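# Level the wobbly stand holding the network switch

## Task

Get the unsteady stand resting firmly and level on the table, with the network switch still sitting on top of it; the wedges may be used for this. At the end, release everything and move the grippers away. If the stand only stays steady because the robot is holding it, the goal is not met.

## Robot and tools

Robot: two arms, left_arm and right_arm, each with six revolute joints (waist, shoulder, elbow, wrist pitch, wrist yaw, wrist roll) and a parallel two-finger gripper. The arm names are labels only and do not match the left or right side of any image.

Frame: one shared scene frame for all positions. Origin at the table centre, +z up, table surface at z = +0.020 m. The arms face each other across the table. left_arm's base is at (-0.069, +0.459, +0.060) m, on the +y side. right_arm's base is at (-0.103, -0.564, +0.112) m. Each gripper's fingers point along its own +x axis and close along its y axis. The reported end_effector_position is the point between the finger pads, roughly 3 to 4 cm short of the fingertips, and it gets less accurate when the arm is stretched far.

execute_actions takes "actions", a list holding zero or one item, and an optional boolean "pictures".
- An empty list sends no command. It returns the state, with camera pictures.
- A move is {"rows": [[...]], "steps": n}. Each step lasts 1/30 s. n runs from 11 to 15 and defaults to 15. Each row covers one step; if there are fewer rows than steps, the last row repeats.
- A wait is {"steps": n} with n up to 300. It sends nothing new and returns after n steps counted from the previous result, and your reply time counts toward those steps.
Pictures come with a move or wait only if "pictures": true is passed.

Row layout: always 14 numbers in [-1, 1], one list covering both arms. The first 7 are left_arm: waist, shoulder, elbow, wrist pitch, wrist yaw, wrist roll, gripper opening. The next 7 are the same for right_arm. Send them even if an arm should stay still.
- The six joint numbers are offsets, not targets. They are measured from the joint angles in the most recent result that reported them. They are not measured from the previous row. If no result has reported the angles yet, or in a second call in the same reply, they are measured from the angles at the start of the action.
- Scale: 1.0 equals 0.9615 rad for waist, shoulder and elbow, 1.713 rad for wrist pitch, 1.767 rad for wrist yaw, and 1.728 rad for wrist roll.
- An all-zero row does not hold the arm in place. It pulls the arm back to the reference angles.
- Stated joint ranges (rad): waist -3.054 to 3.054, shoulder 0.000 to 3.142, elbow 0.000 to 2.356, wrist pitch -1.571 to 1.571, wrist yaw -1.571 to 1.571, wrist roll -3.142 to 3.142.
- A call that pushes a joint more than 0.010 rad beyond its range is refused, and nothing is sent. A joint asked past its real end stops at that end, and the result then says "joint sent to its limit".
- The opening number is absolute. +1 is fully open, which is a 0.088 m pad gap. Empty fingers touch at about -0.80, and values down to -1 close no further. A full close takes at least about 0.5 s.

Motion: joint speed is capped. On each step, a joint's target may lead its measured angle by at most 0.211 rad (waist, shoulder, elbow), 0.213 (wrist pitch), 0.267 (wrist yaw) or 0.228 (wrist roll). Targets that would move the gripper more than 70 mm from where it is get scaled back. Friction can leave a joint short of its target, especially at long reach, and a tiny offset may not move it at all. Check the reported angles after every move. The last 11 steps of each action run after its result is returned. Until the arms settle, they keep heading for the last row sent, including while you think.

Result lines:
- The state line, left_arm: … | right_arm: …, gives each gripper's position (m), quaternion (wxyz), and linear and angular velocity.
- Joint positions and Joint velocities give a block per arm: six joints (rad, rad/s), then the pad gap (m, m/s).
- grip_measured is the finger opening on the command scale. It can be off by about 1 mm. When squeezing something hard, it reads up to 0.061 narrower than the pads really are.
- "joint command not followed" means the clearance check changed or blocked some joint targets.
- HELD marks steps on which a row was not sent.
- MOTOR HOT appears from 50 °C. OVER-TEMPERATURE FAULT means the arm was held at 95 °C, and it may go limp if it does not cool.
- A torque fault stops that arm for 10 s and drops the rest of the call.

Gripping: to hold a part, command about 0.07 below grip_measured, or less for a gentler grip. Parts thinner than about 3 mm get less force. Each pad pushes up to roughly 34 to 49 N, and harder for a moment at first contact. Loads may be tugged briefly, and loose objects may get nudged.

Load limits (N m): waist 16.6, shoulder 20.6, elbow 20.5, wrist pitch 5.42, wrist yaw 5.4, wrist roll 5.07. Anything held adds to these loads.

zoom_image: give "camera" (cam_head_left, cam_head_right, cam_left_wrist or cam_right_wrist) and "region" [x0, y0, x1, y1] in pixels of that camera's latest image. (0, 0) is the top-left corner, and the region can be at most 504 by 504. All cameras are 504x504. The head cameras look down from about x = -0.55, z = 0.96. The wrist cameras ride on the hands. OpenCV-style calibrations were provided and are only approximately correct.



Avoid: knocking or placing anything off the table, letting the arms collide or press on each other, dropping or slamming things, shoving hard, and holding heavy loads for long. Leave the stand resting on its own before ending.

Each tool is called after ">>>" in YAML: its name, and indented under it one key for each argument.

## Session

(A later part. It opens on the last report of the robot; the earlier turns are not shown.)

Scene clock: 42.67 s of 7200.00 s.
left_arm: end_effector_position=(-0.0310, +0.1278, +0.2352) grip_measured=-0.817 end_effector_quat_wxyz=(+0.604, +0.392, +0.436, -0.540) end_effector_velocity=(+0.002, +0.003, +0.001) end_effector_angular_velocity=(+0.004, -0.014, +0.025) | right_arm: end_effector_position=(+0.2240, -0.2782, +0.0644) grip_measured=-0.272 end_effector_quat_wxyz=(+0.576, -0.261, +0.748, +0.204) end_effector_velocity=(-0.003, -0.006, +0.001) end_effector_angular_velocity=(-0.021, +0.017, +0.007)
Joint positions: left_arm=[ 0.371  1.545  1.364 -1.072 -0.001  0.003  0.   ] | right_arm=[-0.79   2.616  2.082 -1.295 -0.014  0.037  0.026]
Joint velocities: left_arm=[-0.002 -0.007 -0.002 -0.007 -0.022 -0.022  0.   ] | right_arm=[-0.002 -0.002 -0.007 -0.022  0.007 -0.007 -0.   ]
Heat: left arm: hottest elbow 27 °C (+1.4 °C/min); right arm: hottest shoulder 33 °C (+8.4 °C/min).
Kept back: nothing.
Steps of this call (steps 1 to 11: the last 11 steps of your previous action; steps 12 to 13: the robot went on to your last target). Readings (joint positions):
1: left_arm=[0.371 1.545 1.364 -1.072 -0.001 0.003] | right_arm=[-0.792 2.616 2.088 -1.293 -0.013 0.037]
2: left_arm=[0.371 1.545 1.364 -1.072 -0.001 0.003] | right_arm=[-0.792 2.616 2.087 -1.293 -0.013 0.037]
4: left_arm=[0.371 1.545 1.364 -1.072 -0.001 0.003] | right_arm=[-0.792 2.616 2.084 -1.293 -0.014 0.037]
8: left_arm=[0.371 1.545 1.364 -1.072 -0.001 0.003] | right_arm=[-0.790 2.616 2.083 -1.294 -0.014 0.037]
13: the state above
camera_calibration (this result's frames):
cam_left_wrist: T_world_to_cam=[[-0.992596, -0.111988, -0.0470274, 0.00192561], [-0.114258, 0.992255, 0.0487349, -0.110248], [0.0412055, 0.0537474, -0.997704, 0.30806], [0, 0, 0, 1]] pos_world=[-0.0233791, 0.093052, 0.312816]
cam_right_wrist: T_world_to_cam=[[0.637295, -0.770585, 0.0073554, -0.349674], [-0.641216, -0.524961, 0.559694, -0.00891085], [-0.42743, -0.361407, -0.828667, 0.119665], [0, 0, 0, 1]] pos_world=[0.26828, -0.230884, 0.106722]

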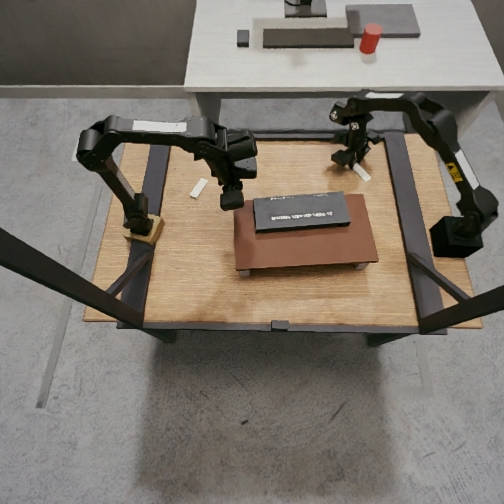

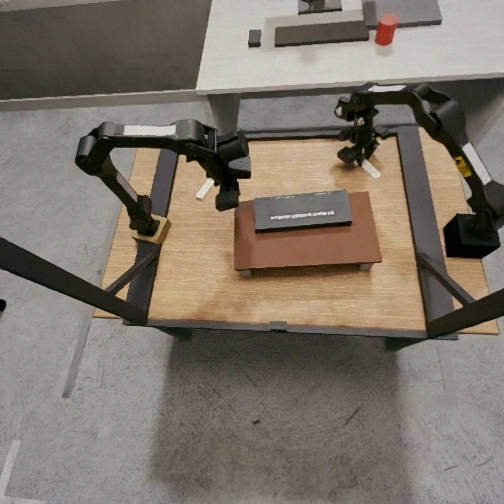

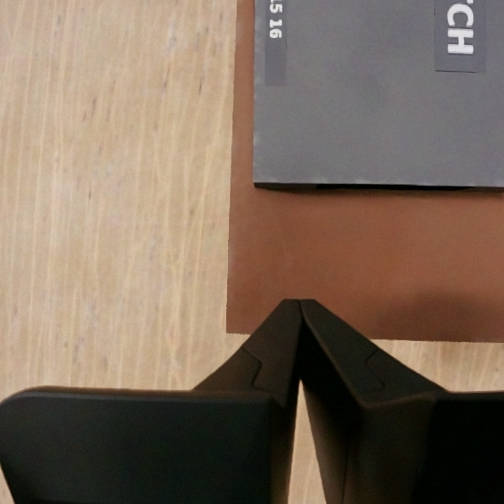

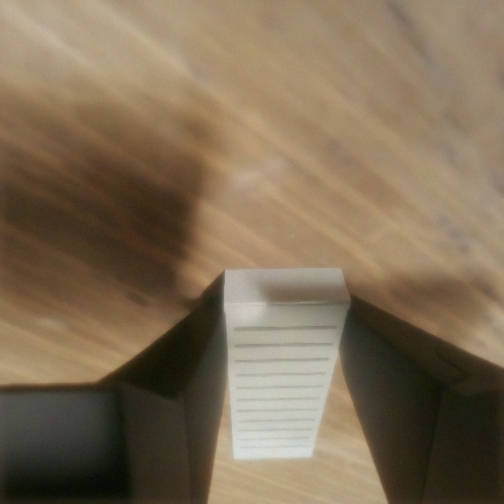

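>>> execute_actions:
  actions:
    - {"rows": [[0,0.002,-0.02,0.012,0,0,-0.85, 0,-0.04,-0.01,-0.004,0,0,-0.34],[0,0.004,-0.04,0.024,0,0,-0.85, 0,-0.09,-0.03,-0.012,0,0,-0.34],[0,0.007,-0.06,0.036,0,0,-0.85, 0,-0.15,-0.06,-0.021,0,0,-0.34],[0,0.01,-0.08,0.048,0,0,-0.85, 0,-0.215,-0.09,-0.031,0,0,-0.34],[0,0.012,-0.1,0.06,0,0,-0.85, 0,-0.28,-0.12,-0.041,0,0,-0.34],[0,0.014,-0.12,0.072,0,0,-0.85, 0,-0.345,-0.15,-0.051,0,0,-0.34],[0,0.017,-0.14,0.084,0,0,-0.85, 0.01,-0.41,-0.18,-0.061,0,0,-0.34],[0,0.019,-0.16,0.096,0,0,-0.85, 0.03,-0.475,-0.21,-0.071,0.005,-0.02,-0.34],[0,0.021,-0.178,0.106,0,0,-0.85, 0.07,-0.54,-0.24,-0.081,0.01,-0.05,-0.34],[0,0.023,-0.193,0.114,0,0,-0.85, 0.12,-0.6,-0.27,-0.09,0.02,-0.09,-0.34],[0,0.025,-0.205,0.121,0,0,-0.85, 0.18,-0.65,-0.3,-0.098,0.03,-0.13,-0.34],[0,0.026,-0.212,0.125,0,0,-0.85, 0.245,-0.69,-0.325,-0.104,0.04,-0.17,-0.34],[0,0.026,-0.2165,0.1275,0,0,-0.85, 0.31,-0.715,-0.34,-0.108,0.05,-0.21,-0.34],[0,0.026,-0.2165,0.1275,0,0,-0.85, 0.375,-0.724,-0.35,-0.11,0.06,-0.25,-0.34],[0,0.026,-0.2165,0.1275,0,0,-0.85, 0.7,-0.724,-0.35,-0.11,0.124,-0.547,-0.34]], "steps": 15}

>>> execute_actions:
  actions:
    - {"steps": 18}

Scene clock: 48.53 s of 7200.00 s.
left_arm: end_effector_position=(-0.0305, +0.1237, +0.2307) grip_measured=-0.817 end_effector_quat_wxyz=(+0.608, +0.387, +0.431, -0.544) end_effector_velocity=(+0.003, -0.021, -0.094) end_effector_angular_velocity=(-0.080, -0.014, +0.007) | right_arm: end_effector_position=(+0.2189, -0.2826, +0.0819) grip_measured=-0.272 end_effector_quat_wxyz=(+0.576, -0.261, +0.748, +0.204) end_effector_velocity=(-0.124, -0.111, +0.283) end_effector_angular_velocity=(-0.137, +0.150, +0.007)
Joint positions: left_arm=[ 0.371  1.545  1.341 -1.03  -0.001  0.003  0.   ] | right_arm=[-0.79   2.558  2.043 -1.313 -0.014  0.037  0.026]
Joint velocities: left_arm=[-0.002  0.002 -0.393  0.476 -0.007 -0.007  0.   ] | right_arm=[-0.002 -0.965 -0.72  -0.447  0.007 -0.007 -0.   ]
Heat: left arm: hottest elbow 28 °C (+2.5 °C/min); right arm: hottest shoulder 34 °C (+8.7 °C/min).
Steps of this call (steps 1 to 15: the robot went on to your last target; steps 16 to 90: nothing new was sent; then 2.73 s passed at rest; steps 91 to 94: the first 4 steps of this action). Readings (joint positions):
91: left_arm=[0.371 1.545 1.363 -1.071 -0.001 0.003] | right_arm=[-0.790 2.612 2.082 -1.295 -0.014 0.037]
92: left_arm=[0.371 1.545 1.360 -1.062 -0.001 0.003] | right_arm=[-0.790 2.603 2.078 -1.295 -0.014 0.037]
94: the state above

Scene clock: 49.13 s of 7200.00 s.
left_arm: end_effector_position=(-0.0307, +0.1253, +0.1821) grip_measured=-0.817 end_effector_quat_wxyz=(+0.604, +0.391, +0.436, -0.541) end_effector_velocity=(-0.000, +0.005, -0.004) end_effector_angular_velocity=(+0.018, -0.007, -0.007) | right_arm: end_effector_position=(+0.0109, -0.2334, +0.2670) grip_measured=-0.271 end_effector_quat_wxyz=(+0.373, -0.665, +0.379, +0.524) end_effector_velocity=(-0.452, +0.125, -0.024) end_effector_angular_velocity=(-0.444, +0.258, +3.214)
Joint positions: left_arm=[ 0.371  1.562  1.169 -0.857 -0.001  0.003  0.   ] | right_arm=[-0.184  1.929  1.764 -1.477  0.187 -0.688  0.026]
Joint velocities: left_arm=[-0.002 -0.002 -0.012 -0.007 -0.007  0.007  0.   ] | right_arm=[ 1.341 -0.002 -0.105 -0.037 -0.007 -1.912  0.   ]
Heat: left arm: hottest elbow 28 °C (+2.4 °C/min); right arm: hottest shoulder 34 °C (+8.5 °C/min).
Kept back: nothing.
Steps of this call (steps 1 to 11: the last 11 steps of your previous action; steps 12 to 18: the robot went on to your last target). Readings (joint positions):
1: left_arm=[0.371 1.545 1.325 -1.013 -0.001 0.003] | right_arm=[-0.790 2.521 2.018 -1.330 -0.014 0.037]
2: left_arm=[0.371 1.545 1.307 -0.996 -0.001 0.003] | right_arm=[-0.790 2.479 1.994 -1.343 -0.014 0.037]
4: left_arm=[0.371 1.548 1.269 -0.959 -0.001 0.003] | right_arm=[-0.789 2.375 1.950 -1.369 -0.014 0.033]
8: left_arm=[0.371 1.557 1.202 -0.893 -0.001 0.003] | right_arm=[-0.721 2.159 1.866 -1.428 0.019 -0.092]
18: the state above

>>> execute_actions:
  actions:
    - {"rows": [[0,0,0,0,0,0,-0.85, 0.12,0,0,0,0.01,-0.1275,-0.34],[0,0,0,0,0,0,-0.85, 0.19,0,0.01,-0.003,0.011,-0.1275,-0.34],[0,0,0,0,0,0,-0.85, 0.26,0.01,0.025,-0.006,0.011,-0.1275,-0.34],[0,0,0,0,0,0,-0.85, 0.33,0.02,0.04,-0.01,0.011,-0.1275,-0.34],[0,0,0,0,0,0,-0.85, 0.4,0.035,0.055,-0.014,0.011,-0.1275,-0.34],[0,0,0,0,0,0,-0.85, 0.47,0.05,0.07,-0.018,0.011,-0.1275,-0.34],[0,0,0,0,0,0,-0.85, 0.54,0.065,0.085,-0.022,0.011,-0.1275,-0.34],[0,0,0,0,0,0,-0.85, 0.61,0.08,0.1,-0.026,0.011,-0.1275,-0.34],[0,0,0,0,0,0,-0.85, 0.68,0.095,0.115,-0.03,0.011,-0.1275,-0.34],[0,0,0,0,0,0,-0.85, 0.75,0.11,0.13,-0.033,0.011,-0.1275,-0.34],[0,0,0,0,0,0,-0.85, 0.82,0.125,0.145,-0.036,0.011,-0.1275,-0.34],[0,0,0,0,0,0,-0.85, 0.88,0.14,0.16,-0.039,0.011,-0.1275,-0.34],[0,0,0,0,0,0,-0.85, 0.93,0.155,0.17,-0.041,0.011,-0.1275,-0.34],[0,0,0,0,0,0,-0.85, 0.97,0.165,0.177,-0.043,0.011,-0.1275,-0.34],[0,0,0,0,0,0,-0.85, 1.0,0.17,0.177,-0.043,0.011,-0.1275,-0.34]], "steps": 15}

>>> execute_actions:
  actions:
    - {"steps": 18}
  pictures: true

Scene clock: 50.47 s of 7200.00 s.
left_arm: end_effector_position=(-0.0307, +0.1253, +0.1819) grip_measured=-0.817 end_effector_quat_wxyz=(+0.604, +0.391, +0.436, -0.541) end_effector_velocity=(+0.002, +0.002, -0.001) end_effector_angular_velocity=(+0.009, -0.018, +0.011) | right_arm: end_effector_position=(-0.0346, -0.2216, +0.2676) grip_measured=-0.271 end_effector_quat_wxyz=(+0.257, -0.731, +0.267, +0.573) end_effector_velocity=(-0.469, +0.141, +0.035) end_effector_angular_velocity=(+0.125, -0.004, +1.401)
Joint positions: left_arm=[ 0.371  1.562  1.168 -0.856 -0.001  0.003  0.   ] | right_arm=[-0.039  1.93   1.765 -1.482  0.212 -0.904  0.026]
Joint velocities: left_arm=[-0.002 -0.002 -0.002 -0.007 -0.022 -0.007  0.   ] | right_arm=[ 1.38   0.09   0.271 -0.051 -0.007 -0.022 -0.001]
Heat: left arm: hottest elbow 28 °C (+2.4 °C/min); right arm: hottest shoulder 35 °C (+9.5 °C/min).
Steps of this call (steps 1 to 30: the robot went on to your last target; steps 31 to 36: nothing new was sent; steps 37 to 40: the first 4 steps of this action). Readings (joint positions):
37: left_arm=[0.371 1.562 1.168 -0.856 -0.001 0.003] | right_arm=[-0.116 1.928 1.753 -1.481 0.204 -0.904]
38: left_arm=[0.371 1.562 1.168 -0.856 -0.001 0.003] | right_arm=[-0.105 1.928 1.754 -1.481 0.208 -0.904]
40: the state above

Scene clock: 51.07 s of 7200.00 s.
left_arm: end_effector_position=(-0.0307, +0.1253, +0.1819) grip_measured=-0.817 end_effector_quat_wxyz=(+0.604, +0.391, +0.436, -0.541) end_effector_velocity=(+0.002, +0.002, -0.001) end_effector_angular_velocity=(+0.009, -0.018, +0.011) | right_arm: end_effector_position=(-0.3262, -0.2660, +0.2529) grip_measured=-0.271 end_effector_quat_wxyz=(+0.016, +0.787, +0.034, -0.616) end_effector_velocity=(-0.041, -0.030, +0.007) end_effector_angular_velocity=(-0.001, +0.010, +0.140)
Joint positions: left_arm=[ 0.371  1.562  1.168 -0.856 -0.001  0.003  0.   ] | right_arm=[ 0.79   2.083  1.923 -1.547  0.202 -0.905  0.026]
Joint velocities: left_arm=[-0.002 -0.002 -0.002 -0.007 -0.022 -0.007  0.   ] | right_arm=[ 0.134 -0.002  0.027 -0.022 -0.007 -0.007  0.   ]
Heat: left arm: hottest elbow 28 °C (+2.3 °C/min); right arm: hottest shoulder 35 °C (+9.4 °C/min).
Kept back: nothing.
Steps of this call (steps 1 to 11: the last 11 steps of your previous action; steps 12 to 18: the robot went on to your last target). Readings (joint positions):
1: left_arm=[0.371 1.562 1.168 -0.856 -0.001 0.003] | right_arm=[0.011 1.935 1.776 -1.485 0.212 -0.904]
2: left_arm=[0.371 1.562 1.168 -0.856 -0.001 0.003] | right_arm=[0.066 1.940 1.789 -1.489 0.211 -0.904]
4: left_arm=[0.371 1.562 1.168 -0.856 -0.001 0.003] | right_arm=[0.175 1.958 1.817 -1.499 0.210 -0.904]
8: left_arm=[0.371 1.562 1.168 -0.856 -0.001 0.003] | right_arm=[0.386 2.011 1.871 -1.521 0.210 -0.904]
18: the state above
camera_calibration (this result's frames):
cam_left_wrist: T_world_to_cam=[[-0.992582, -0.112113, -0.0470281, -0.000562586], [-0.114273, 0.992381, 0.0460676, -0.104657], [0.041505, 0.0510999, -0.997831, 0.255399], [0, 0, 0, 1]] pos_world=[-0.0231182, 0.0907461, 0.259639]
cam_right_wrist: T_world_to_cam=[[-0.0899833, 0.995548, 0.0280648, 0.236235], [0.834805, 0.060027, 0.547263, 0.179439], [0.543142, 0.0726731, -0.83649, 0.479161], [0, 0, 0, 1]] pos_world=[-0.388792, -0.280776, 0.295983]

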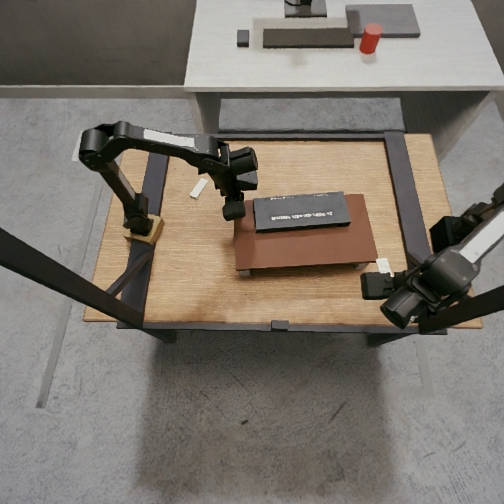

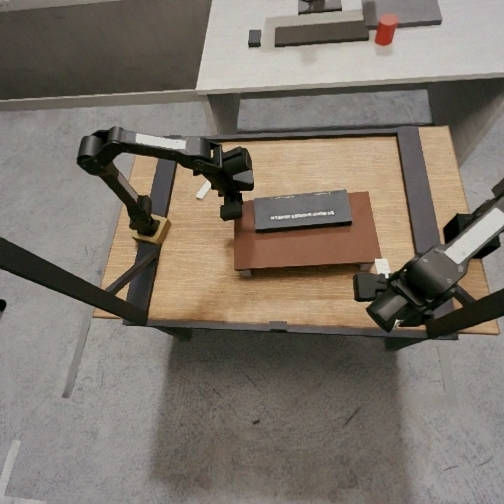

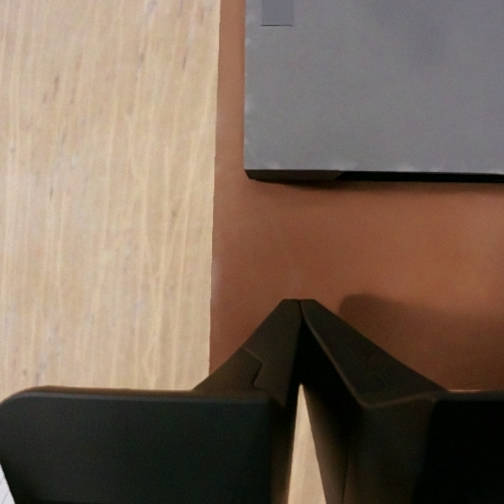

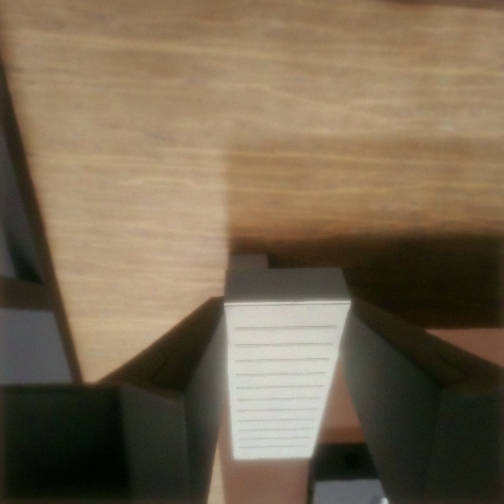

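>>> zoom_image:
  camera: "cam_right_wrist"
  region: [200, 230, 300, 290]

>>> execute_actions:
  actions:
    - {"steps": 1}

Region (200, 230, 300, 290) of cam_right_wrist's 504x504 image, scaled by 5.040, with more detail than that image has; it fills the top 302 rows of this view, and the rest is white.

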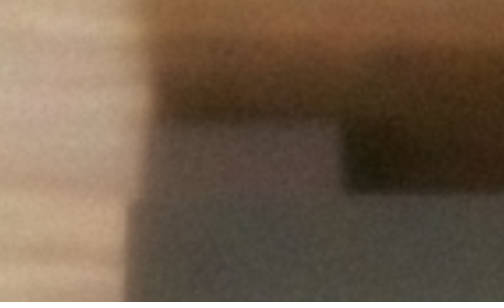

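Scene clock: 51.57 s of 7200.00 s.
left_arm: end_effector_position=(-0.0307, +0.1253, +0.1819) grip_measured=-0.817 end_effector_quat_wxyz=(+0.604, +0.391, +0.436, -0.541) end_effector_velocity=(-0.002, -0.001, +0.000) end_effector_angular_velocity=(-0.008, +0.008, +0.002) | right_arm: end_effector_position=(-0.3219, -0.2620, +0.2539) grip_measured=-0.271 end_effector_quat_wxyz=(+0.010, +0.787, +0.029, -0.616) end_effector_velocity=(-0.001, +0.001, -0.000) end_effector_angular_velocity=(-0.004, +0.010, +0.018)
Joint positions: left_arm=[ 0.371  1.562  1.168 -0.856 -0.001  0.003  0.   ] | right_arm=[ 0.775  2.083  1.927 -1.548  0.204 -0.905  0.026]
Joint velocities: left_arm=[-0.002 -0.002 -0.002  0.007  0.007 -0.007  0.   ] | right_arm=[-0.002 -0.002 -0.002  0.007 -0.007 -0.022 -0.   ]
Heat: left arm: hottest elbow 28 °C (+2.3 °C/min); right arm: hottest shoulder 35 °C (+9.3 °C/min).
Kept back: nothing.
Steps of this call (steps 1 to 15: the robot went on to your last target). Readings (joint positions):
1: left_arm=[0.371 1.562 1.168 -0.856 -0.001 0.003] | right_arm=[0.792 2.083 1.924 -1.547 0.202 -0.905]
2: left_arm=[0.371 1.562 1.168 -0.856 -0.001 0.003] | right_arm=[0.789 2.083 1.925 -1.547 0.202 -0.905]
4: left_arm=[0.371 1.562 1.168 -0.856 -0.001 0.003] | right_arm=[0.781 2.083 1.927 -1.547 0.203 -0.905]
8: left_arm=[0.371 1.562 1.168 -0.856 -0.001 0.003] | right_arm=[0.775 2.083 1.927 -1.548 0.204 -0.905]
15: the state above

>>> execute_actions:
  actions:
    - {"rows": [[0,0.005,0,0,0,0,-0.85, 0.003,0.012,-0.03,0.022,0,0,-0.34],[0,0.012,0,0,0,0,-0.85, 0.006,0.028,-0.07,0.052,0,0.001,-0.34],[0,0.019,0,0,0,0,-0.85, 0.009,0.047,-0.115,0.086,0,0.002,-0.34],[0,0.026,0,0,0,0,-0.85, 0.012,0.067,-0.165,0.123,0,0.002,-0.34],[0,0.033,0,0,0,0,-0.85, 0.013,0.087,-0.215,0.16,0,0.002,-0.34],[0,0.04,0,0,0,0,-0.85, 0.013,0.107,-0.265,0.198,0,0.002,-0.34],[0,0.046,0,0,0,0,-0.85, 0.013,0.127,-0.312,0.234,0,0.002,-0.34],[0,0.052,0,0,0,0,-0.85, 0.013,0.145,-0.355,0.266,0,0.002,-0.34],[0,0.057,0,0,0,0,-0.85, 0.013,0.161,-0.393,0.295,0,0.002,-0.34],[0,0.062,0,0,0,0,-0.85, 0.013,0.174,-0.425,0.319,0,0.002,-0.34],[0,0.066,0,0,0,0,-0.85, 0.013,0.184,-0.45,0.338,0,0.002,-0.34],[0,0.07,0,0,0,0,-0.85, 0.013,0.191,-0.468,0.351,0,0.002,-0.34],[0,0.074,0,0,0,0,-0.85, 0.013,0.196,-0.478,0.359,0,0.002,-0.34],[0,0.078,0,0,0,0,-0.85, 0.013,0.1976,-0.4823,0.362,0,0.002,-0.34]], "steps": 15}

>>> execute_actions:
  actions:
    - {"steps": 18}
  pictures: true

Scene clock: 53.63 s of 7200.00 s.
left_arm: end_effector_position=(-0.0307, +0.1253, +0.1811) grip_measured=-0.817 end_effector_quat_wxyz=(+0.604, +0.392, +0.436, -0.540) end_effector_velocity=(-0.002, +0.001, -0.022) end_effector_angular_velocity=(+0.075, +0.013, -0.012) | right_arm: end_effector_position=(-0.3288, -0.2551, +0.2369) grip_measured=-0.271 end_effector_quat_wxyz=(-0.000, +0.779, +0.039, -0.625) end_effector_velocity=(-0.088, +0.073, -0.286) end_effector_angular_velocity=(+0.243, +0.220, +0.053)
Joint positions: left_arm=[ 0.371  1.565  1.168 -0.856 -0.001  0.003  0.   ] | right_arm=[ 0.777  2.087  1.869 -1.449  0.204 -0.905  0.026]
Joint velocities: left_arm=[-0.002  0.066 -0.002 -0.007  0.007  0.007  0.   ] | right_arm=[ 0.046  0.154 -0.872  1.355 -0.007 -0.007 -0.   ]
Heat: left arm: hottest elbow 28 °C (+2.2 °C/min); right arm: hottest shoulder 35 °C (+8.9 °C/min).
Steps of this call (steps 1 to 15: the robot went on to your last target; steps 16 to 58: nothing new was sent; steps 59 to 62: the first 4 steps of this action). Readings (joint positions):
59: left_arm=[0.371 1.562 1.168 -0.856 -0.001 0.003] | right_arm=[0.775 2.083 1.924 -1.544 0.204 -0.905]
60: left_arm=[0.371 1.562 1.168 -0.856 -0.001 0.003] | right_arm=[0.775 2.083 1.914 -1.527 0.204 -0.905]
62: the state above

Scene clock: 54.23 s of 7200.00 s.
left_arm: end_effector_position=(-0.0306, +0.1248, +0.1618) grip_measured=-0.817 end_effector_quat_wxyz=(+0.590, +0.408, +0.455, -0.528) end_effector_velocity=(+0.001, -0.001, +0.002) end_effector_angular_velocity=(-0.010, -0.021, +0.005) | right_arm: end_effector_position=(-0.3228, -0.2670, +0.0707) grip_measured=-0.271 end_effector_quat_wxyz=(+0.023, +0.793, +0.026, -0.609) end_effector_velocity=(+0.007, -0.008, -0.004) end_effector_angular_velocity=(-0.031, -0.016, +0.003)
Joint positions: left_arm=[ 0.371  1.626  1.168 -0.856 -0.001  0.003  0.   ] | right_arm=[ 0.786  2.273  1.47  -0.933  0.204 -0.905  0.026]
Joint velocities: left_arm=[-0.007 -0.007 -0.002  0.007 -0.022 -0.007  0.   ] | right_arm=[-0.002 -0.002 -0.027 -0.007 -0.007 -0.007 -0.   ]
Heat: left arm: hottest elbow 28 °C (+2.2 °C/min); right arm: hottest shoulder 35 °C (+8.9 °C/min).
Kept back: nothing.
Steps of this call (steps 1 to 11: the last 11 steps of your previous action; steps 12 to 18: the robot went on to your last target). Readings (joint positions):
1: left_arm=[0.371 1.568 1.168 -0.856 -0.001 0.003] | right_arm=[0.779 2.095 1.836 -1.400 0.204 -0.905]
2: left_arm=[0.371 1.573 1.168 -0.856 -0.001 0.003] | right_arm=[0.781 2.108 1.800 -1.348 0.204 -0.905]
4: left_arm=[0.371 1.585 1.168 -0.856 -0.001 0.003] | right_arm=[0.785 2.148 1.720 -1.246 0.204 -0.905]
8: left_arm=[0.371 1.609 1.168 -0.856 -0.001 0.003] | right_arm=[0.786 2.233 1.557 -1.048 0.204 -0.905]
18: the state above
camera_calibration (this result's frames):
cam_left_wrist: T_world_to_cam=[[-0.992919, -0.109138, -0.0469204, -0.0019086], [-0.113715, 0.987453, 0.10957, -0.112857], [0.0343735, 0.114129, -0.992871, 0.226439], [0, 0, 0, 1]] pos_world=[-0.0225121, 0.0853889, 0.237101]
cam_right_wrist: T_world_to_cam=[[-0.0864988, 0.99623, 0.00665436, 0.24549], [0.823755, 0.0677637, 0.562882, 0.273778], [0.560309, 0.0541702, -0.82651, 0.324835], [0, 0, 0, 1]] pos_world=[-0.386299, -0.280713, 0.112741]

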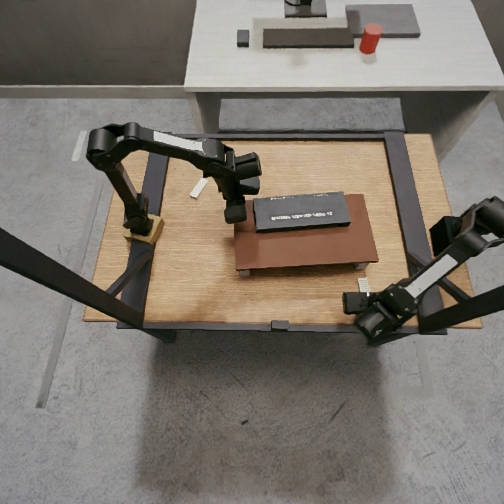

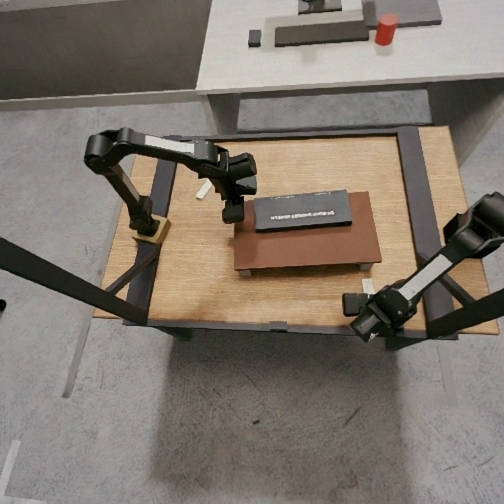

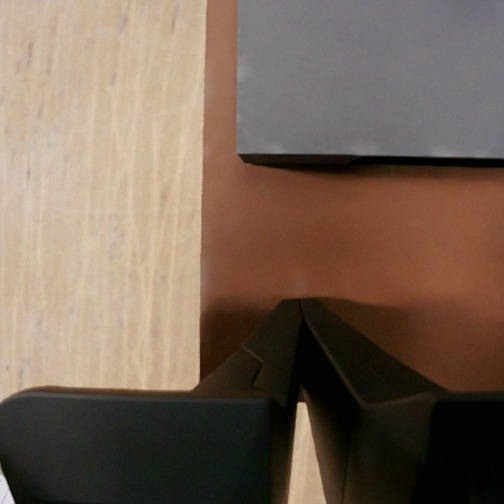

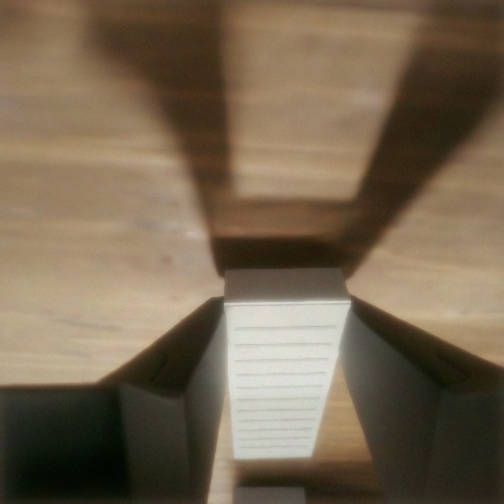

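>>> zoom_image:
  camera: "cam_right_wrist"
  region: [200, 420, 360, 504]

Region (200, 420, 360, 504) of cam_right_wrist's 504x504 image, scaled by 3.150, with more detail than that image has; it fills the top 265 rows of this view, and the rest is white.

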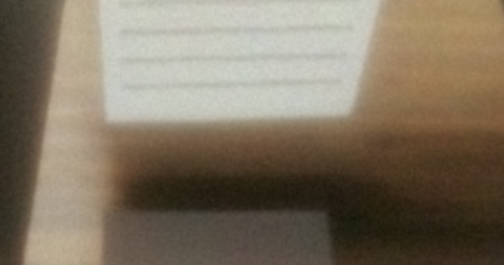

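>>> execute_actions:
  actions:
    - {"rows": [[0,0.012,0,0,0,0,-0.85, -0.004,0,-0.009,0.005,0.001,-0.002,-0.34],[0,0.017,0,0,0,0,-0.85, -0.009,0,-0.019,0.011,0.002,-0.004,-0.34],[0,0.022,0,0,0,0,-0.85, -0.014,0,-0.03,0.017,0.003,-0.007,-0.34],[0,0.027,0,0,0,0,-0.85, -0.019,0,-0.04,0.023,0.003,-0.009,-0.34],[0,0.031,0,0,0,0,-0.85, -0.023,0,-0.048,0.028,0.003,-0.011,-0.34],[0,0.035,0,0,0,0,-0.85, -0.0262,0,-0.0555,0.032,0.003,-0.012,-0.34]], "steps": 11}

>>> execute_actions:
  actions:
    - {"steps": 13}
  pictures: true

Scene clock: 57.83 s of 7200.00 s.
left_arm: end_effector_position=(-0.0306, +0.1248, +0.1618) grip_measured=-0.817 end_effector_quat_wxyz=(+0.590, +0.408, +0.455, -0.528) end_effector_velocity=(-0.002, +0.002, -0.000) end_effector_angular_velocity=(+0.008, -0.004, +0.002) | right_arm: end_effector_position=(-0.3229, -0.2669, +0.0702) grip_measured=-0.271 end_effector_quat_wxyz=(+0.023, +0.792, +0.027, -0.609) end_effector_velocity=(-0.001, +0.001, -0.000) end_effector_angular_velocity=(-0.005, +0.010, +0.018)
Joint positions: left_arm=[ 0.371  1.626  1.168 -0.856 -0.001  0.003  0.   ] | right_arm=[ 0.786  2.273  1.468 -0.929  0.204 -0.905  0.026]
Joint velocities: left_arm=[-0.007 -0.002 -0.002 -0.007 -0.007 -0.007  0.   ] | right_arm=[-0.002 -0.002 -0.002  0.007 -0.007 -0.022 -0.   ]
Heat: left arm: hottest elbow 28 °C (+2.1 °C/min); right arm: hottest shoulder 35 °C (+8.3 °C/min).
Kept back: the last 11 steps of this action.
Steps of this call (steps 1 to 15: the robot went on to your last target; steps 16 to 90: nothing new was sent; then 0.60 s passed at rest). Readings (joint positions):
1: left_arm=[0.371 1.626 1.168 -0.856 -0.001 0.003] | right_arm=[0.786 2.273 1.469 -0.932 0.204 -0.905]
2: left_arm=[0.371 1.626 1.168 -0.856 -0.001 0.003] | right_arm=[0.786 2.273 1.468 -0.932 0.204 -0.905]
4: left_arm=[0.371 1.626 1.168 -0.856 -0.001 0.003] | right_arm=[0.786 2.273 1.468 -0.930 0.204 -0.905]
8: left_arm=[0.371 1.626 1.168 -0.856 -0.001 0.003] | right_arm=[0.786 2.273 1.468 -0.929 0.204 -0.905]
90: the state above

Scene clock: 58.27 s of 7200.00 s.
left_arm: end_effector_position=(-0.0306, +0.1249, +0.1588) grip_measured=-0.817 end_effector_quat_wxyz=(+0.588, +0.411, +0.458, -0.526) end_effector_velocity=(+0.002, +0.001, +0.003) end_effector_angular_velocity=(-0.001, -0.016, +0.024) | right_arm: end_effector_position=(-0.3125, -0.2652, +0.0616) grip_measured=-0.271 end_effector_quat_wxyz=(+0.020, +0.793, +0.025, -0.609) end_effector_velocity=(+0.001, -0.002, -0.002) end_effector_angular_velocity=(-0.012, +0.004, +0.018)
Joint positions: left_arm=[ 0.371  1.636  1.168 -0.856 -0.001  0.003  0.   ] | right_arm=[ 0.763  2.273  1.427 -0.884  0.208 -0.921  0.026]
Joint velocities: left_arm=[-0.002 -0.007  0.002 -0.007 -0.022 -0.022  0.   ] | right_arm=[-0.002 -0.002 -0.012  0.007 -0.007 -0.022 -0.   ]
Heat: left arm: hottest elbow 28 °C (+2.1 °C/min); right arm: hottest shoulder 36 °C (+9.3 °C/min).
Kept back: nothing.
Steps of this call (steps 1 to 11: the last 11 steps of your previous action; steps 12 to 13: the robot went on to your last target). Readings (joint positions):
1: left_arm=[0.371 1.626 1.168 -0.856 -0.001 0.003] | right_arm=[0.786 2.273 1.468 -0.929 0.204 -0.905]
2: left_arm=[0.371 1.627 1.168 -0.856 -0.001 0.003] | right_arm=[0.786 2.273 1.467 -0.926 0.204 -0.905]
4: left_arm=[0.371 1.631 1.168 -0.856 -0.001 0.003] | right_arm=[0.783 2.273 1.458 -0.913 0.204 -0.908]
8: left_arm=[0.371 1.635 1.168 -0.856 -0.001 0.003] | right_arm=[0.768 2.273 1.432 -0.891 0.208 -0.918]
13: the state above
camera_calibration (this result's frames):
cam_left_wrist: T_world_to_cam=[[-0.992971, -0.108676, -0.0468865, -0.00211617], [-0.113587, 0.986325, 0.119423, -0.114056], [0.0332669, 0.123909, -0.991736, 0.221976], [0, 0, 0, 1]] pos_world=[-0.0224411, 0.0847619, 0.233663]
cam_right_wrist: T_world_to_cam=[[-0.0801493, 0.996735, 0.00979483, 0.246564], [0.824501, 0.0607711, 0.562588, 0.268673], [0.560156, 0.0531669, -0.826679, 0.311159], [0, 0, 0, 1]] pos_world=[-0.376057, -0.27863, 0.103662]

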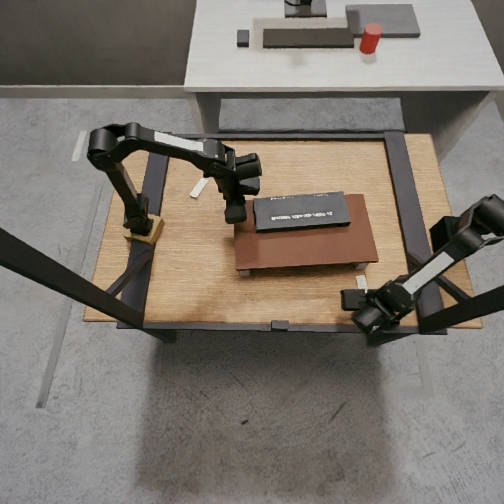

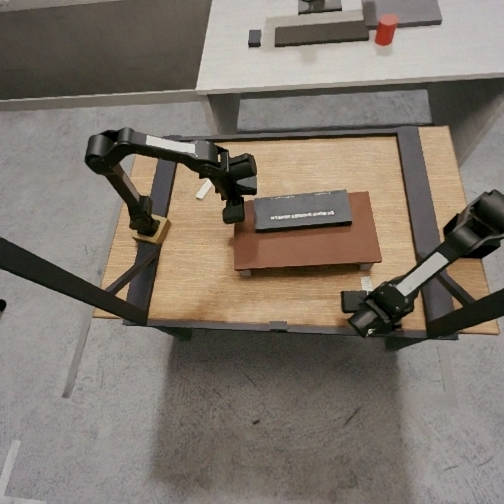

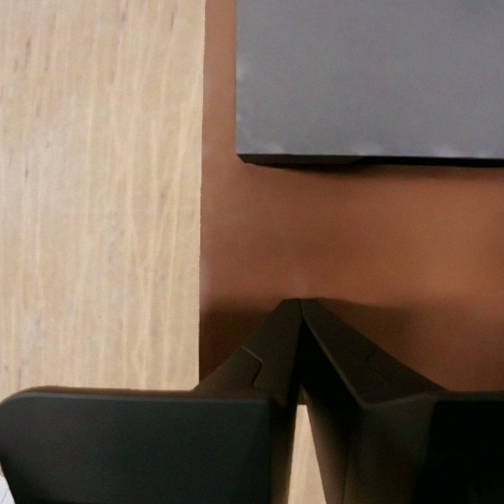

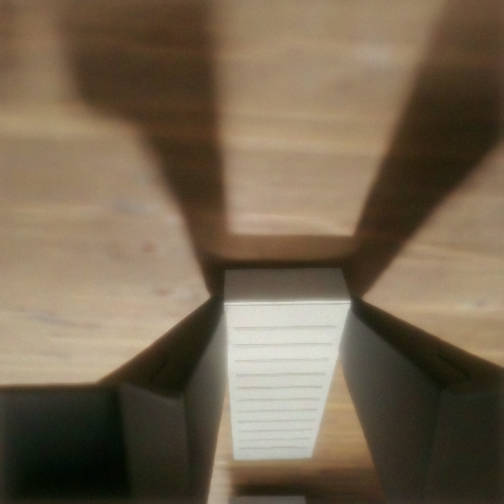

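>>> zoom_image:
  camera: "cam_right_wrist"
  region: [200, 420, 360, 504]

Region (200, 420, 360, 504) of cam_right_wrist's 504x504 image, scaled by 3.150, with more detail than that image has; it fills the top 265 rows of this view, and the rest is white.

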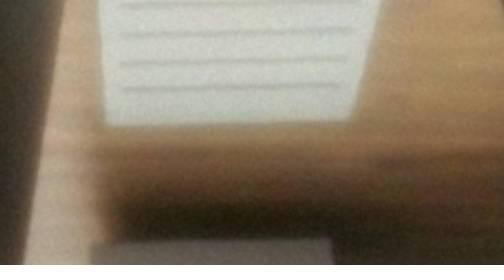

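>>> execute_actions:
  actions:
    - {"rows": [[0,0.025,0,0,0,0,-0.85, -0.004,-0.01,-0.008,0.002,0.001,-0.003,-0.34],[0,0.025,0,0,0,0,-0.85, -0.011,-0.018,-0.018,0.006,0.002,-0.007,-0.34],[0,0.025,0,0,0,0,-0.85, -0.02,-0.026,-0.032,0.011,0.003,-0.012,-0.34],[0,0.025,0,0,0,0,-0.85, -0.03,-0.034,-0.047,0.016,0.004,-0.018,-0.34],[0,0.025,0,0,0,0,-0.85, -0.04,-0.042,-0.063,0.021,0.004,-0.024,-0.34],[0,0.025,0,0,0,0,-0.85, -0.05,-0.05,-0.079,0.027,0.005,-0.03,-0.34],[0,0.025,0,0,0,0,-0.85, -0.06,-0.058,-0.095,0.032,0.006,-0.036,-0.34],[0,0.025,0,0,0,0,-0.85, -0.07,-0.066,-0.111,0.038,0.007,-0.042,-0.34],[0,0.025,0,0,0,0,-0.85, -0.08,-0.074,-0.126,0.043,0.007,-0.048,-0.34],[0,0.025,0,0,0,0,-0.85, -0.089,-0.082,-0.14,0.048,0.008,-0.054,-0.34],[0,0.025,0,0,0,0,-0.85, -0.097,-0.089,-0.153,0.052,0.009,-0.058,-0.34],[0,0.025,0,0,0,0,-0.85, -0.103,-0.094,-0.162,0.055,0.009,-0.062,-0.34],[0,0.025,0,0,0,0,-0.85, -0.106,-0.0969,-0.167,0.0568,0.0093,-0.0638,-0.34]], "steps": 14}

>>> execute_actions:
  actions:
    - {"steps": 15}
  pictures: true

Scene clock: 61.07 s of 7200.00 s.
left_arm: end_effector_position=(-0.0306, +0.1249, +0.1588) grip_measured=-0.817 end_effector_quat_wxyz=(+0.588, +0.411, +0.458, -0.526) end_effector_velocity=(+0.006, +0.003, -0.000) end_effector_angular_velocity=(+0.011, -0.033, +0.018) | right_arm: end_effector_position=(-0.3121, -0.2648, +0.0621) grip_measured=-0.271 end_effector_quat_wxyz=(+0.020, +0.792, +0.027, -0.610) end_effector_velocity=(+0.023, +0.005, +0.002) end_effector_angular_velocity=(+0.037, +0.070, +0.087)
Joint positions: left_arm=[ 0.371  1.636  1.168 -0.856 -0.001  0.003  0.   ] | right_arm=[ 0.762  2.267  1.421 -0.877  0.208 -0.927  0.026]
Joint velocities: left_arm=[ 0.002 -0.002 -0.002 -0.007 -0.037 -0.007  0.   ] | right_arm=[-0.061 -0.11  -0.173  0.168 -0.007 -0.154 -0.   ]
Heat: left arm: hottest elbow 28 °C (+2.0 °C/min); right arm: hottest shoulder 36 °C (+9.1 °C/min).
Steps of this call (steps 1 to 30: the robot went on to your last target; steps 31 to 81: nothing new was sent; steps 82 to 84: the first 3 steps of this action). Readings (joint positions):
82: left_arm=[0.371 1.636 1.168 -0.856 -0.001 0.003] | right_arm=[0.763 2.272 1.427 -0.883 0.208 -0.922]
83: left_arm=[0.371 1.636 1.168 -0.856 -0.001 0.003] | right_arm=[0.763 2.270 1.425 -0.882 0.208 -0.923]
84: the state above

Scene clock: 61.57 s of 7200.00 s.
left_arm: end_effector_position=(-0.0306, +0.1249, +0.1588) grip_measured=-0.817 end_effector_quat_wxyz=(+0.588, +0.411, +0.458, -0.526) end_effector_velocity=(-0.002, +0.002, -0.000) end_effector_angular_velocity=(+0.006, +0.010, +0.003) | right_arm: end_effector_position=(-0.2676, -0.2625, +0.0613) grip_measured=-0.271 end_effector_quat_wxyz=(+0.020, +0.792, +0.026, -0.610) end_effector_velocity=(+0.000, -0.004, +0.001) end_effector_angular_velocity=(-0.003, +0.012, +0.037)
Joint positions: left_arm=[ 0.371  1.636  1.168 -0.856 -0.001  0.003  0.   ] | right_arm=[ 0.663  2.189  1.278 -0.791  0.223 -1.025  0.026]
Joint velocities: left_arm=[-0.002 -0.002 -0.002 -0.007  0.007 -0.007  0.   ] | right_arm=[ 0.002 -0.022 -0.032  0.022 -0.007 -0.037  0.   ]
Heat: left arm: hottest elbow 28 °C (+2.0 °C/min); right arm: hottest shoulder 36 °C (+9.1 °C/min).
Kept back: nothing.
Steps of this call (steps 1 to 11: the last 11 steps of your previous action; steps 12 to 15: the robot went on to your last target). Readings (joint positions):
1: left_arm=[0.371 1.636 1.168 -0.856 -0.001 0.003] | right_arm=[0.759 2.263 1.414 -0.871 0.209 -0.933]
2: left_arm=[0.371 1.636 1.168 -0.856 -0.001 0.003] | right_arm=[0.753 2.257 1.404 -0.865 0.209 -0.940]
4: left_arm=[0.371 1.636 1.168 -0.856 -0.001 0.003] | right_arm=[0.736 2.244 1.379 -0.851 0.212 -0.957]
8: left_arm=[0.371 1.636 1.168 -0.856 -0.001 0.003] | right_arm=[0.694 2.214 1.322 -0.817 0.219 -0.995]
15: the state above
camera_calibration (this result's frames):
cam_left_wrist: T_world_to_cam=[[-0.992971, -0.108676, -0.0468865, -0.00211617], [-0.113587, 0.986325, 0.119423, -0.114056], [0.0332669, 0.123909, -0.991736, 0.221976], [0, 0, 0, 1]] pos_world=[-0.0224411, 0.0847619, 0.233663]
cam_right_wrist: T_world_to_cam=[[-0.0825542, 0.996505, 0.0127543, 0.246626], [0.825767, 0.0612335, 0.560678, 0.232277], [0.557937, 0.0568184, -0.827936, 0.286054], [0, 0, 0, 1]] pos_world=[-0.331047, -0.27624, 0.103456]

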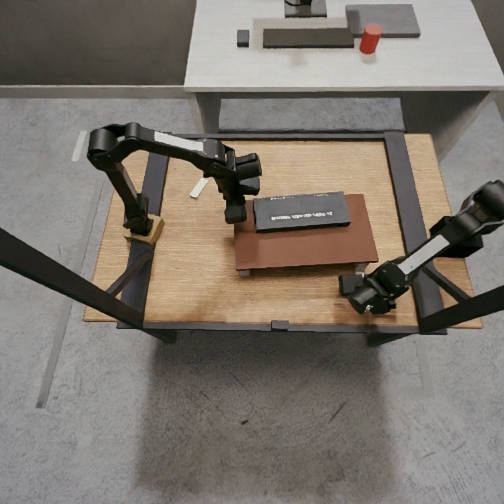

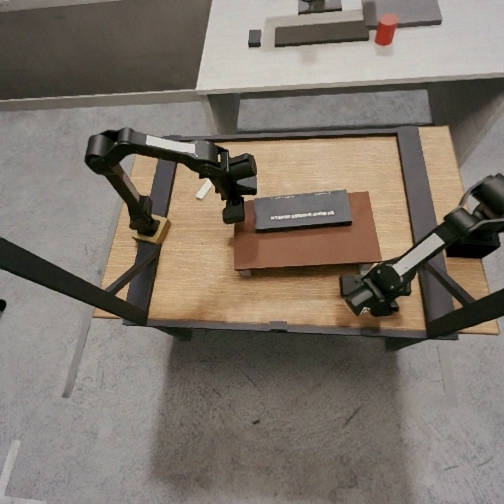

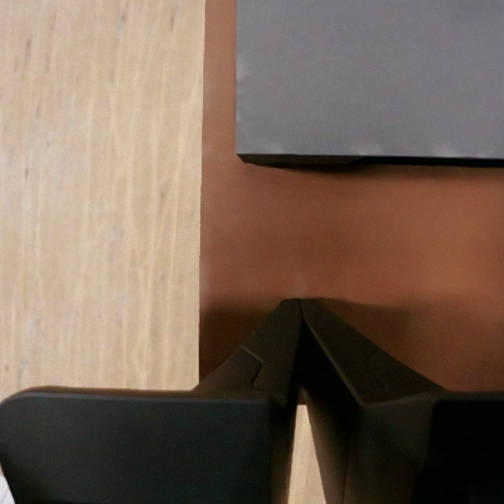

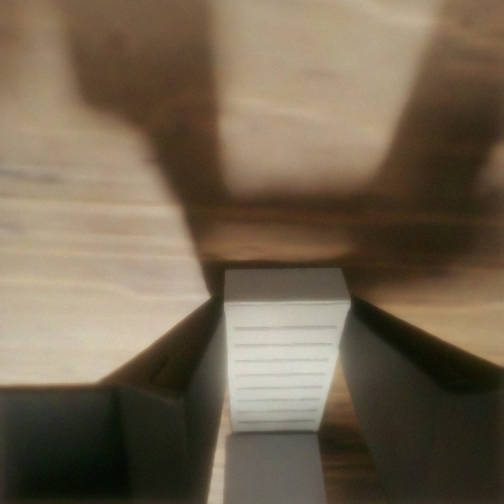

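>>> zoom_image:
  camera: "cam_right_wrist"
  region: [200, 260, 370, 460]

Region (200, 260, 370, 460) of cam_right_wrist's 504x504 image, scaled by 2.520, with more detail than that image has; it fills the left 428 columns of this view, and the rest is white.

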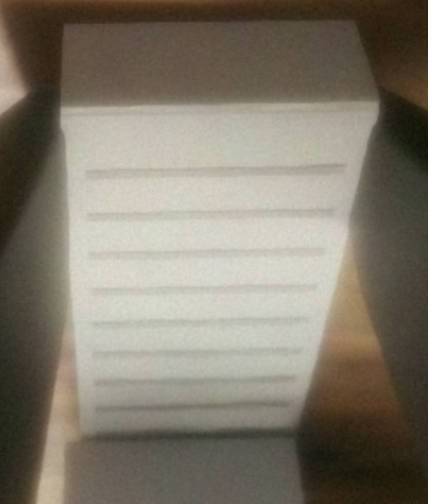

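>>> execute_actions:
  actions:
    - {"rows": [[0,0.025,0,0,0,0,-0.85, -0.005,-0.01,-0.014,0.003,0.001,-0.005,-0.34],[0,0.025,0,0,0,0,-0.85, -0.009,-0.013,-0.019,0.005,0.001,-0.007,-0.34],[0,0.025,0,0,0,0,-0.85, -0.013,-0.016,-0.024,0.007,0.001,-0.01,-0.34],[0,0.025,0,0,0,0,-0.85, -0.017,-0.019,-0.03,0.009,0.002,-0.012,-0.34],[0,0.025,0,0,0,0,-0.85, -0.021,-0.022,-0.035,0.011,0.002,-0.015,-0.34],[0,0.025,0,0,0,0,-0.85, -0.025,-0.025,-0.04,0.012,0.002,-0.017,-0.34],[0,0.025,0,0,0,0,-0.85, -0.029,-0.028,-0.046,0.014,0.002,-0.02,-0.34],[0,0.025,0,0,0,0,-0.85, -0.033,-0.031,-0.0514,0.0155,0.0025,-0.0218,-0.34]], "steps": 11}

>>> execute_actions:
  actions:
    - {"steps": 15}
  pictures: true

Scene clock: 64.23 s of 7200.00 s.
left_arm: end_effector_position=(-0.0306, +0.1249, +0.1588) grip_measured=-0.817 end_effector_quat_wxyz=(+0.588, +0.411, +0.458, -0.526) end_effector_velocity=(+0.000, +0.002, -0.000) end_effector_angular_velocity=(+0.008, -0.004, +0.006) | right_arm: end_effector_position=(-0.2675, -0.2626, +0.0613) grip_measured=-0.271 end_effector_quat_wxyz=(+0.020, +0.792, +0.028, -0.610) end_effector_velocity=(+0.001, -0.003, -0.001) end_effector_angular_velocity=(-0.016, -0.001, +0.004)
Joint positions: left_arm=[ 0.371  1.636  1.168 -0.856 -0.001  0.003  0.   ] | right_arm=[ 0.663  2.188  1.275 -0.789  0.223 -1.028  0.026]
Joint velocities: left_arm=[-0.002 -0.002 -0.002 -0.007 -0.007 -0.007  0.   ] | right_arm=[-0.002  0.002 -0.002 -0.007 -0.007 -0.007 -0.   ]
Heat: left arm: hottest elbow 28 °C (+2.0 °C/min); right arm: hottest shoulder 36 °C (+9.1 °C/min).
Kept back: the last 11 steps of this action.
Steps of this call (steps 1 to 15: the robot went on to your last target; steps 16 to 80: nothing new was sent). Readings (joint positions):
1: left_arm=[0.371 1.636 1.168 -0.856 -0.001 0.003] | right_arm=[0.663 2.189 1.277 -0.791 0.223 -1.026]
2: left_arm=[0.371 1.636 1.168 -0.856 -0.001 0.003] | right_arm=[0.663 2.189 1.277 -0.790 0.223 -1.026]
4: left_arm=[0.371 1.636 1.168 -0.856 -0.001 0.003] | right_arm=[0.663 2.188 1.276 -0.790 0.223 -1.027]
8: left_arm=[0.371 1.636 1.168 -0.856 -0.001 0.003] | right_arm=[0.663 2.188 1.275 -0.789 0.223 -1.028]
80: the state above

Scene clock: 64.73 s of 7200.00 s.
left_arm: end_effector_position=(-0.0306, +0.1250, +0.1587) grip_measured=-0.817 end_effector_quat_wxyz=(+0.588, +0.411, +0.458, -0.526) end_effector_velocity=(+0.000, -0.001, +0.000) end_effector_angular_velocity=(-0.007, -0.006, +0.006) | right_arm: end_effector_position=(-0.2562, -0.2630, +0.0610) grip_measured=-0.271 end_effector_quat_wxyz=(+0.021, +0.791, +0.028, -0.610) end_effector_velocity=(+0.002, -0.003, +0.001) end_effector_angular_velocity=(-0.012, +0.002, +0.004)
Joint positions: left_arm=[ 0.371  1.636  1.168 -0.857 -0.001  0.003  0.   ] | right_arm=[ 0.637  2.168  1.239 -0.766  0.225 -1.057  0.026]
Joint velocities: left_arm=[-0.002 -0.002 -0.002  0.007 -0.007 -0.007  0.   ] | right_arm=[-0.002 -0.007 -0.007 -0.007 -0.007 -0.007  0.   ]
Heat: left arm: hottest elbow 28 °C (+2.0 °C/min); right arm: hottest shoulder 36 °C (+9.0 °C/min).
Kept back: nothing.
Steps of this call (steps 1 to 11: the last 11 steps of your previous action; steps 12 to 15: the robot went on to your last target). Readings (joint positions):
1: left_arm=[0.371 1.636 1.168 -0.856 -0.001 0.003] | right_arm=[0.663 2.188 1.275 -0.789 0.223 -1.028]
2: left_arm=[0.371 1.636 1.168 -0.856 -0.001 0.003] | right_arm=[0.663 2.187 1.274 -0.788 0.223 -1.029]
4: left_arm=[0.371 1.636 1.168 -0.856 -0.001 0.003] | right_arm=[0.660 2.184 1.268 -0.784 0.223 -1.034]
8: left_arm=[0.371 1.636 1.168 -0.856 -0.001 0.003] | right_arm=[0.645 2.174 1.250 -0.774 0.224 -1.049]
15: the state above
camera_calibration (this result's frames):
cam_left_wrist: T_world_to_cam=[[-0.992973, -0.108658, -0.0468851, -0.00211992], [-0.113582, 0.986279, 0.119802, -0.114188], [0.0332244, 0.124285, -0.99169, 0.221891], [0, 0, 0, 1]] pos_world=[-0.022447, 0.0848137, 0.233627]
cam_right_wrist: T_world_to_cam=[[-0.0874718, 0.99609, 0.0123756, 0.246746], [0.826421, 0.0656245, 0.559216, 0.224433], [0.556217, 0.0591431, -0.82893, 0.279681], [0, 0, 0, 1]] pos_world=[-0.319456, -0.277051, 0.103276]

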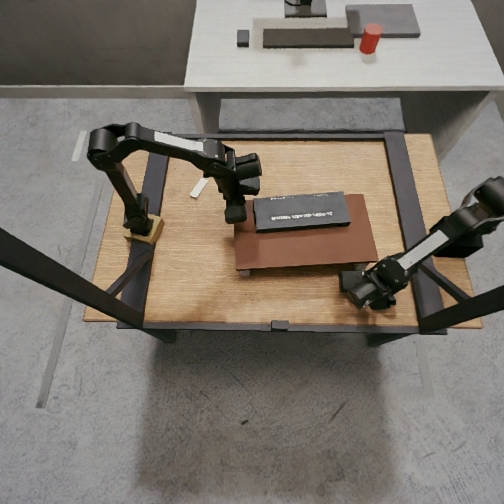

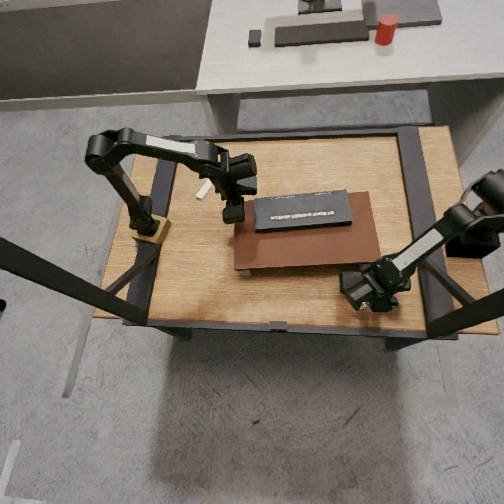

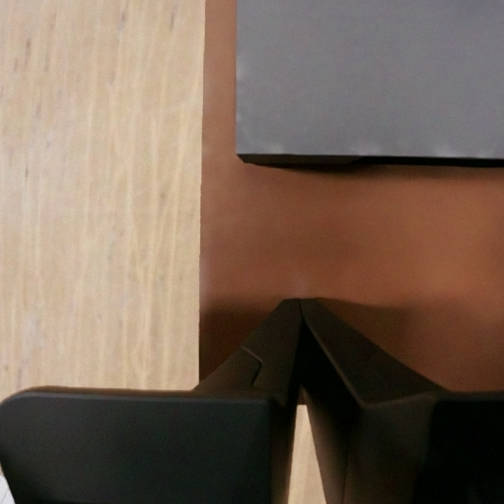

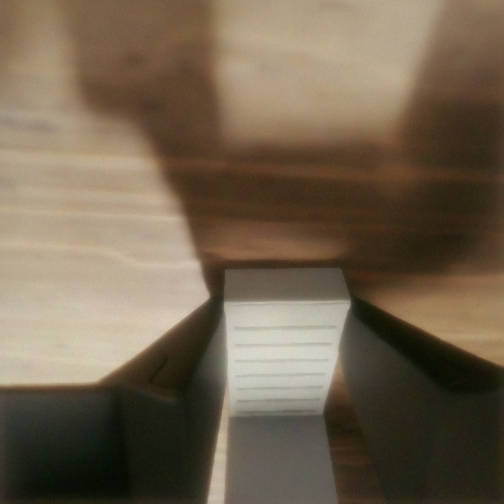

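>>> zoom_image:
  camera: "cam_right_wrist"
  region: [200, 260, 370, 460]

Region (200, 260, 370, 460) of cam_right_wrist's 504x504 image, scaled by 2.520, with more detail than that image has; it fills the left 428 columns of this view, and the rest is white.

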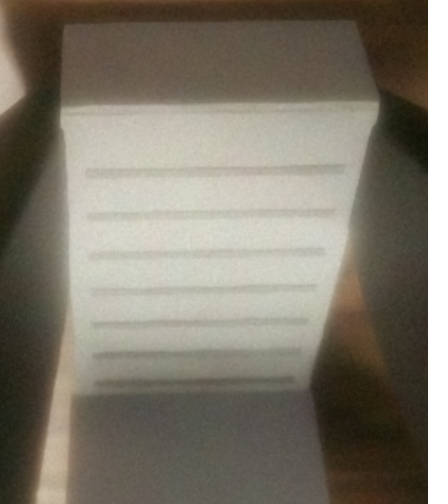

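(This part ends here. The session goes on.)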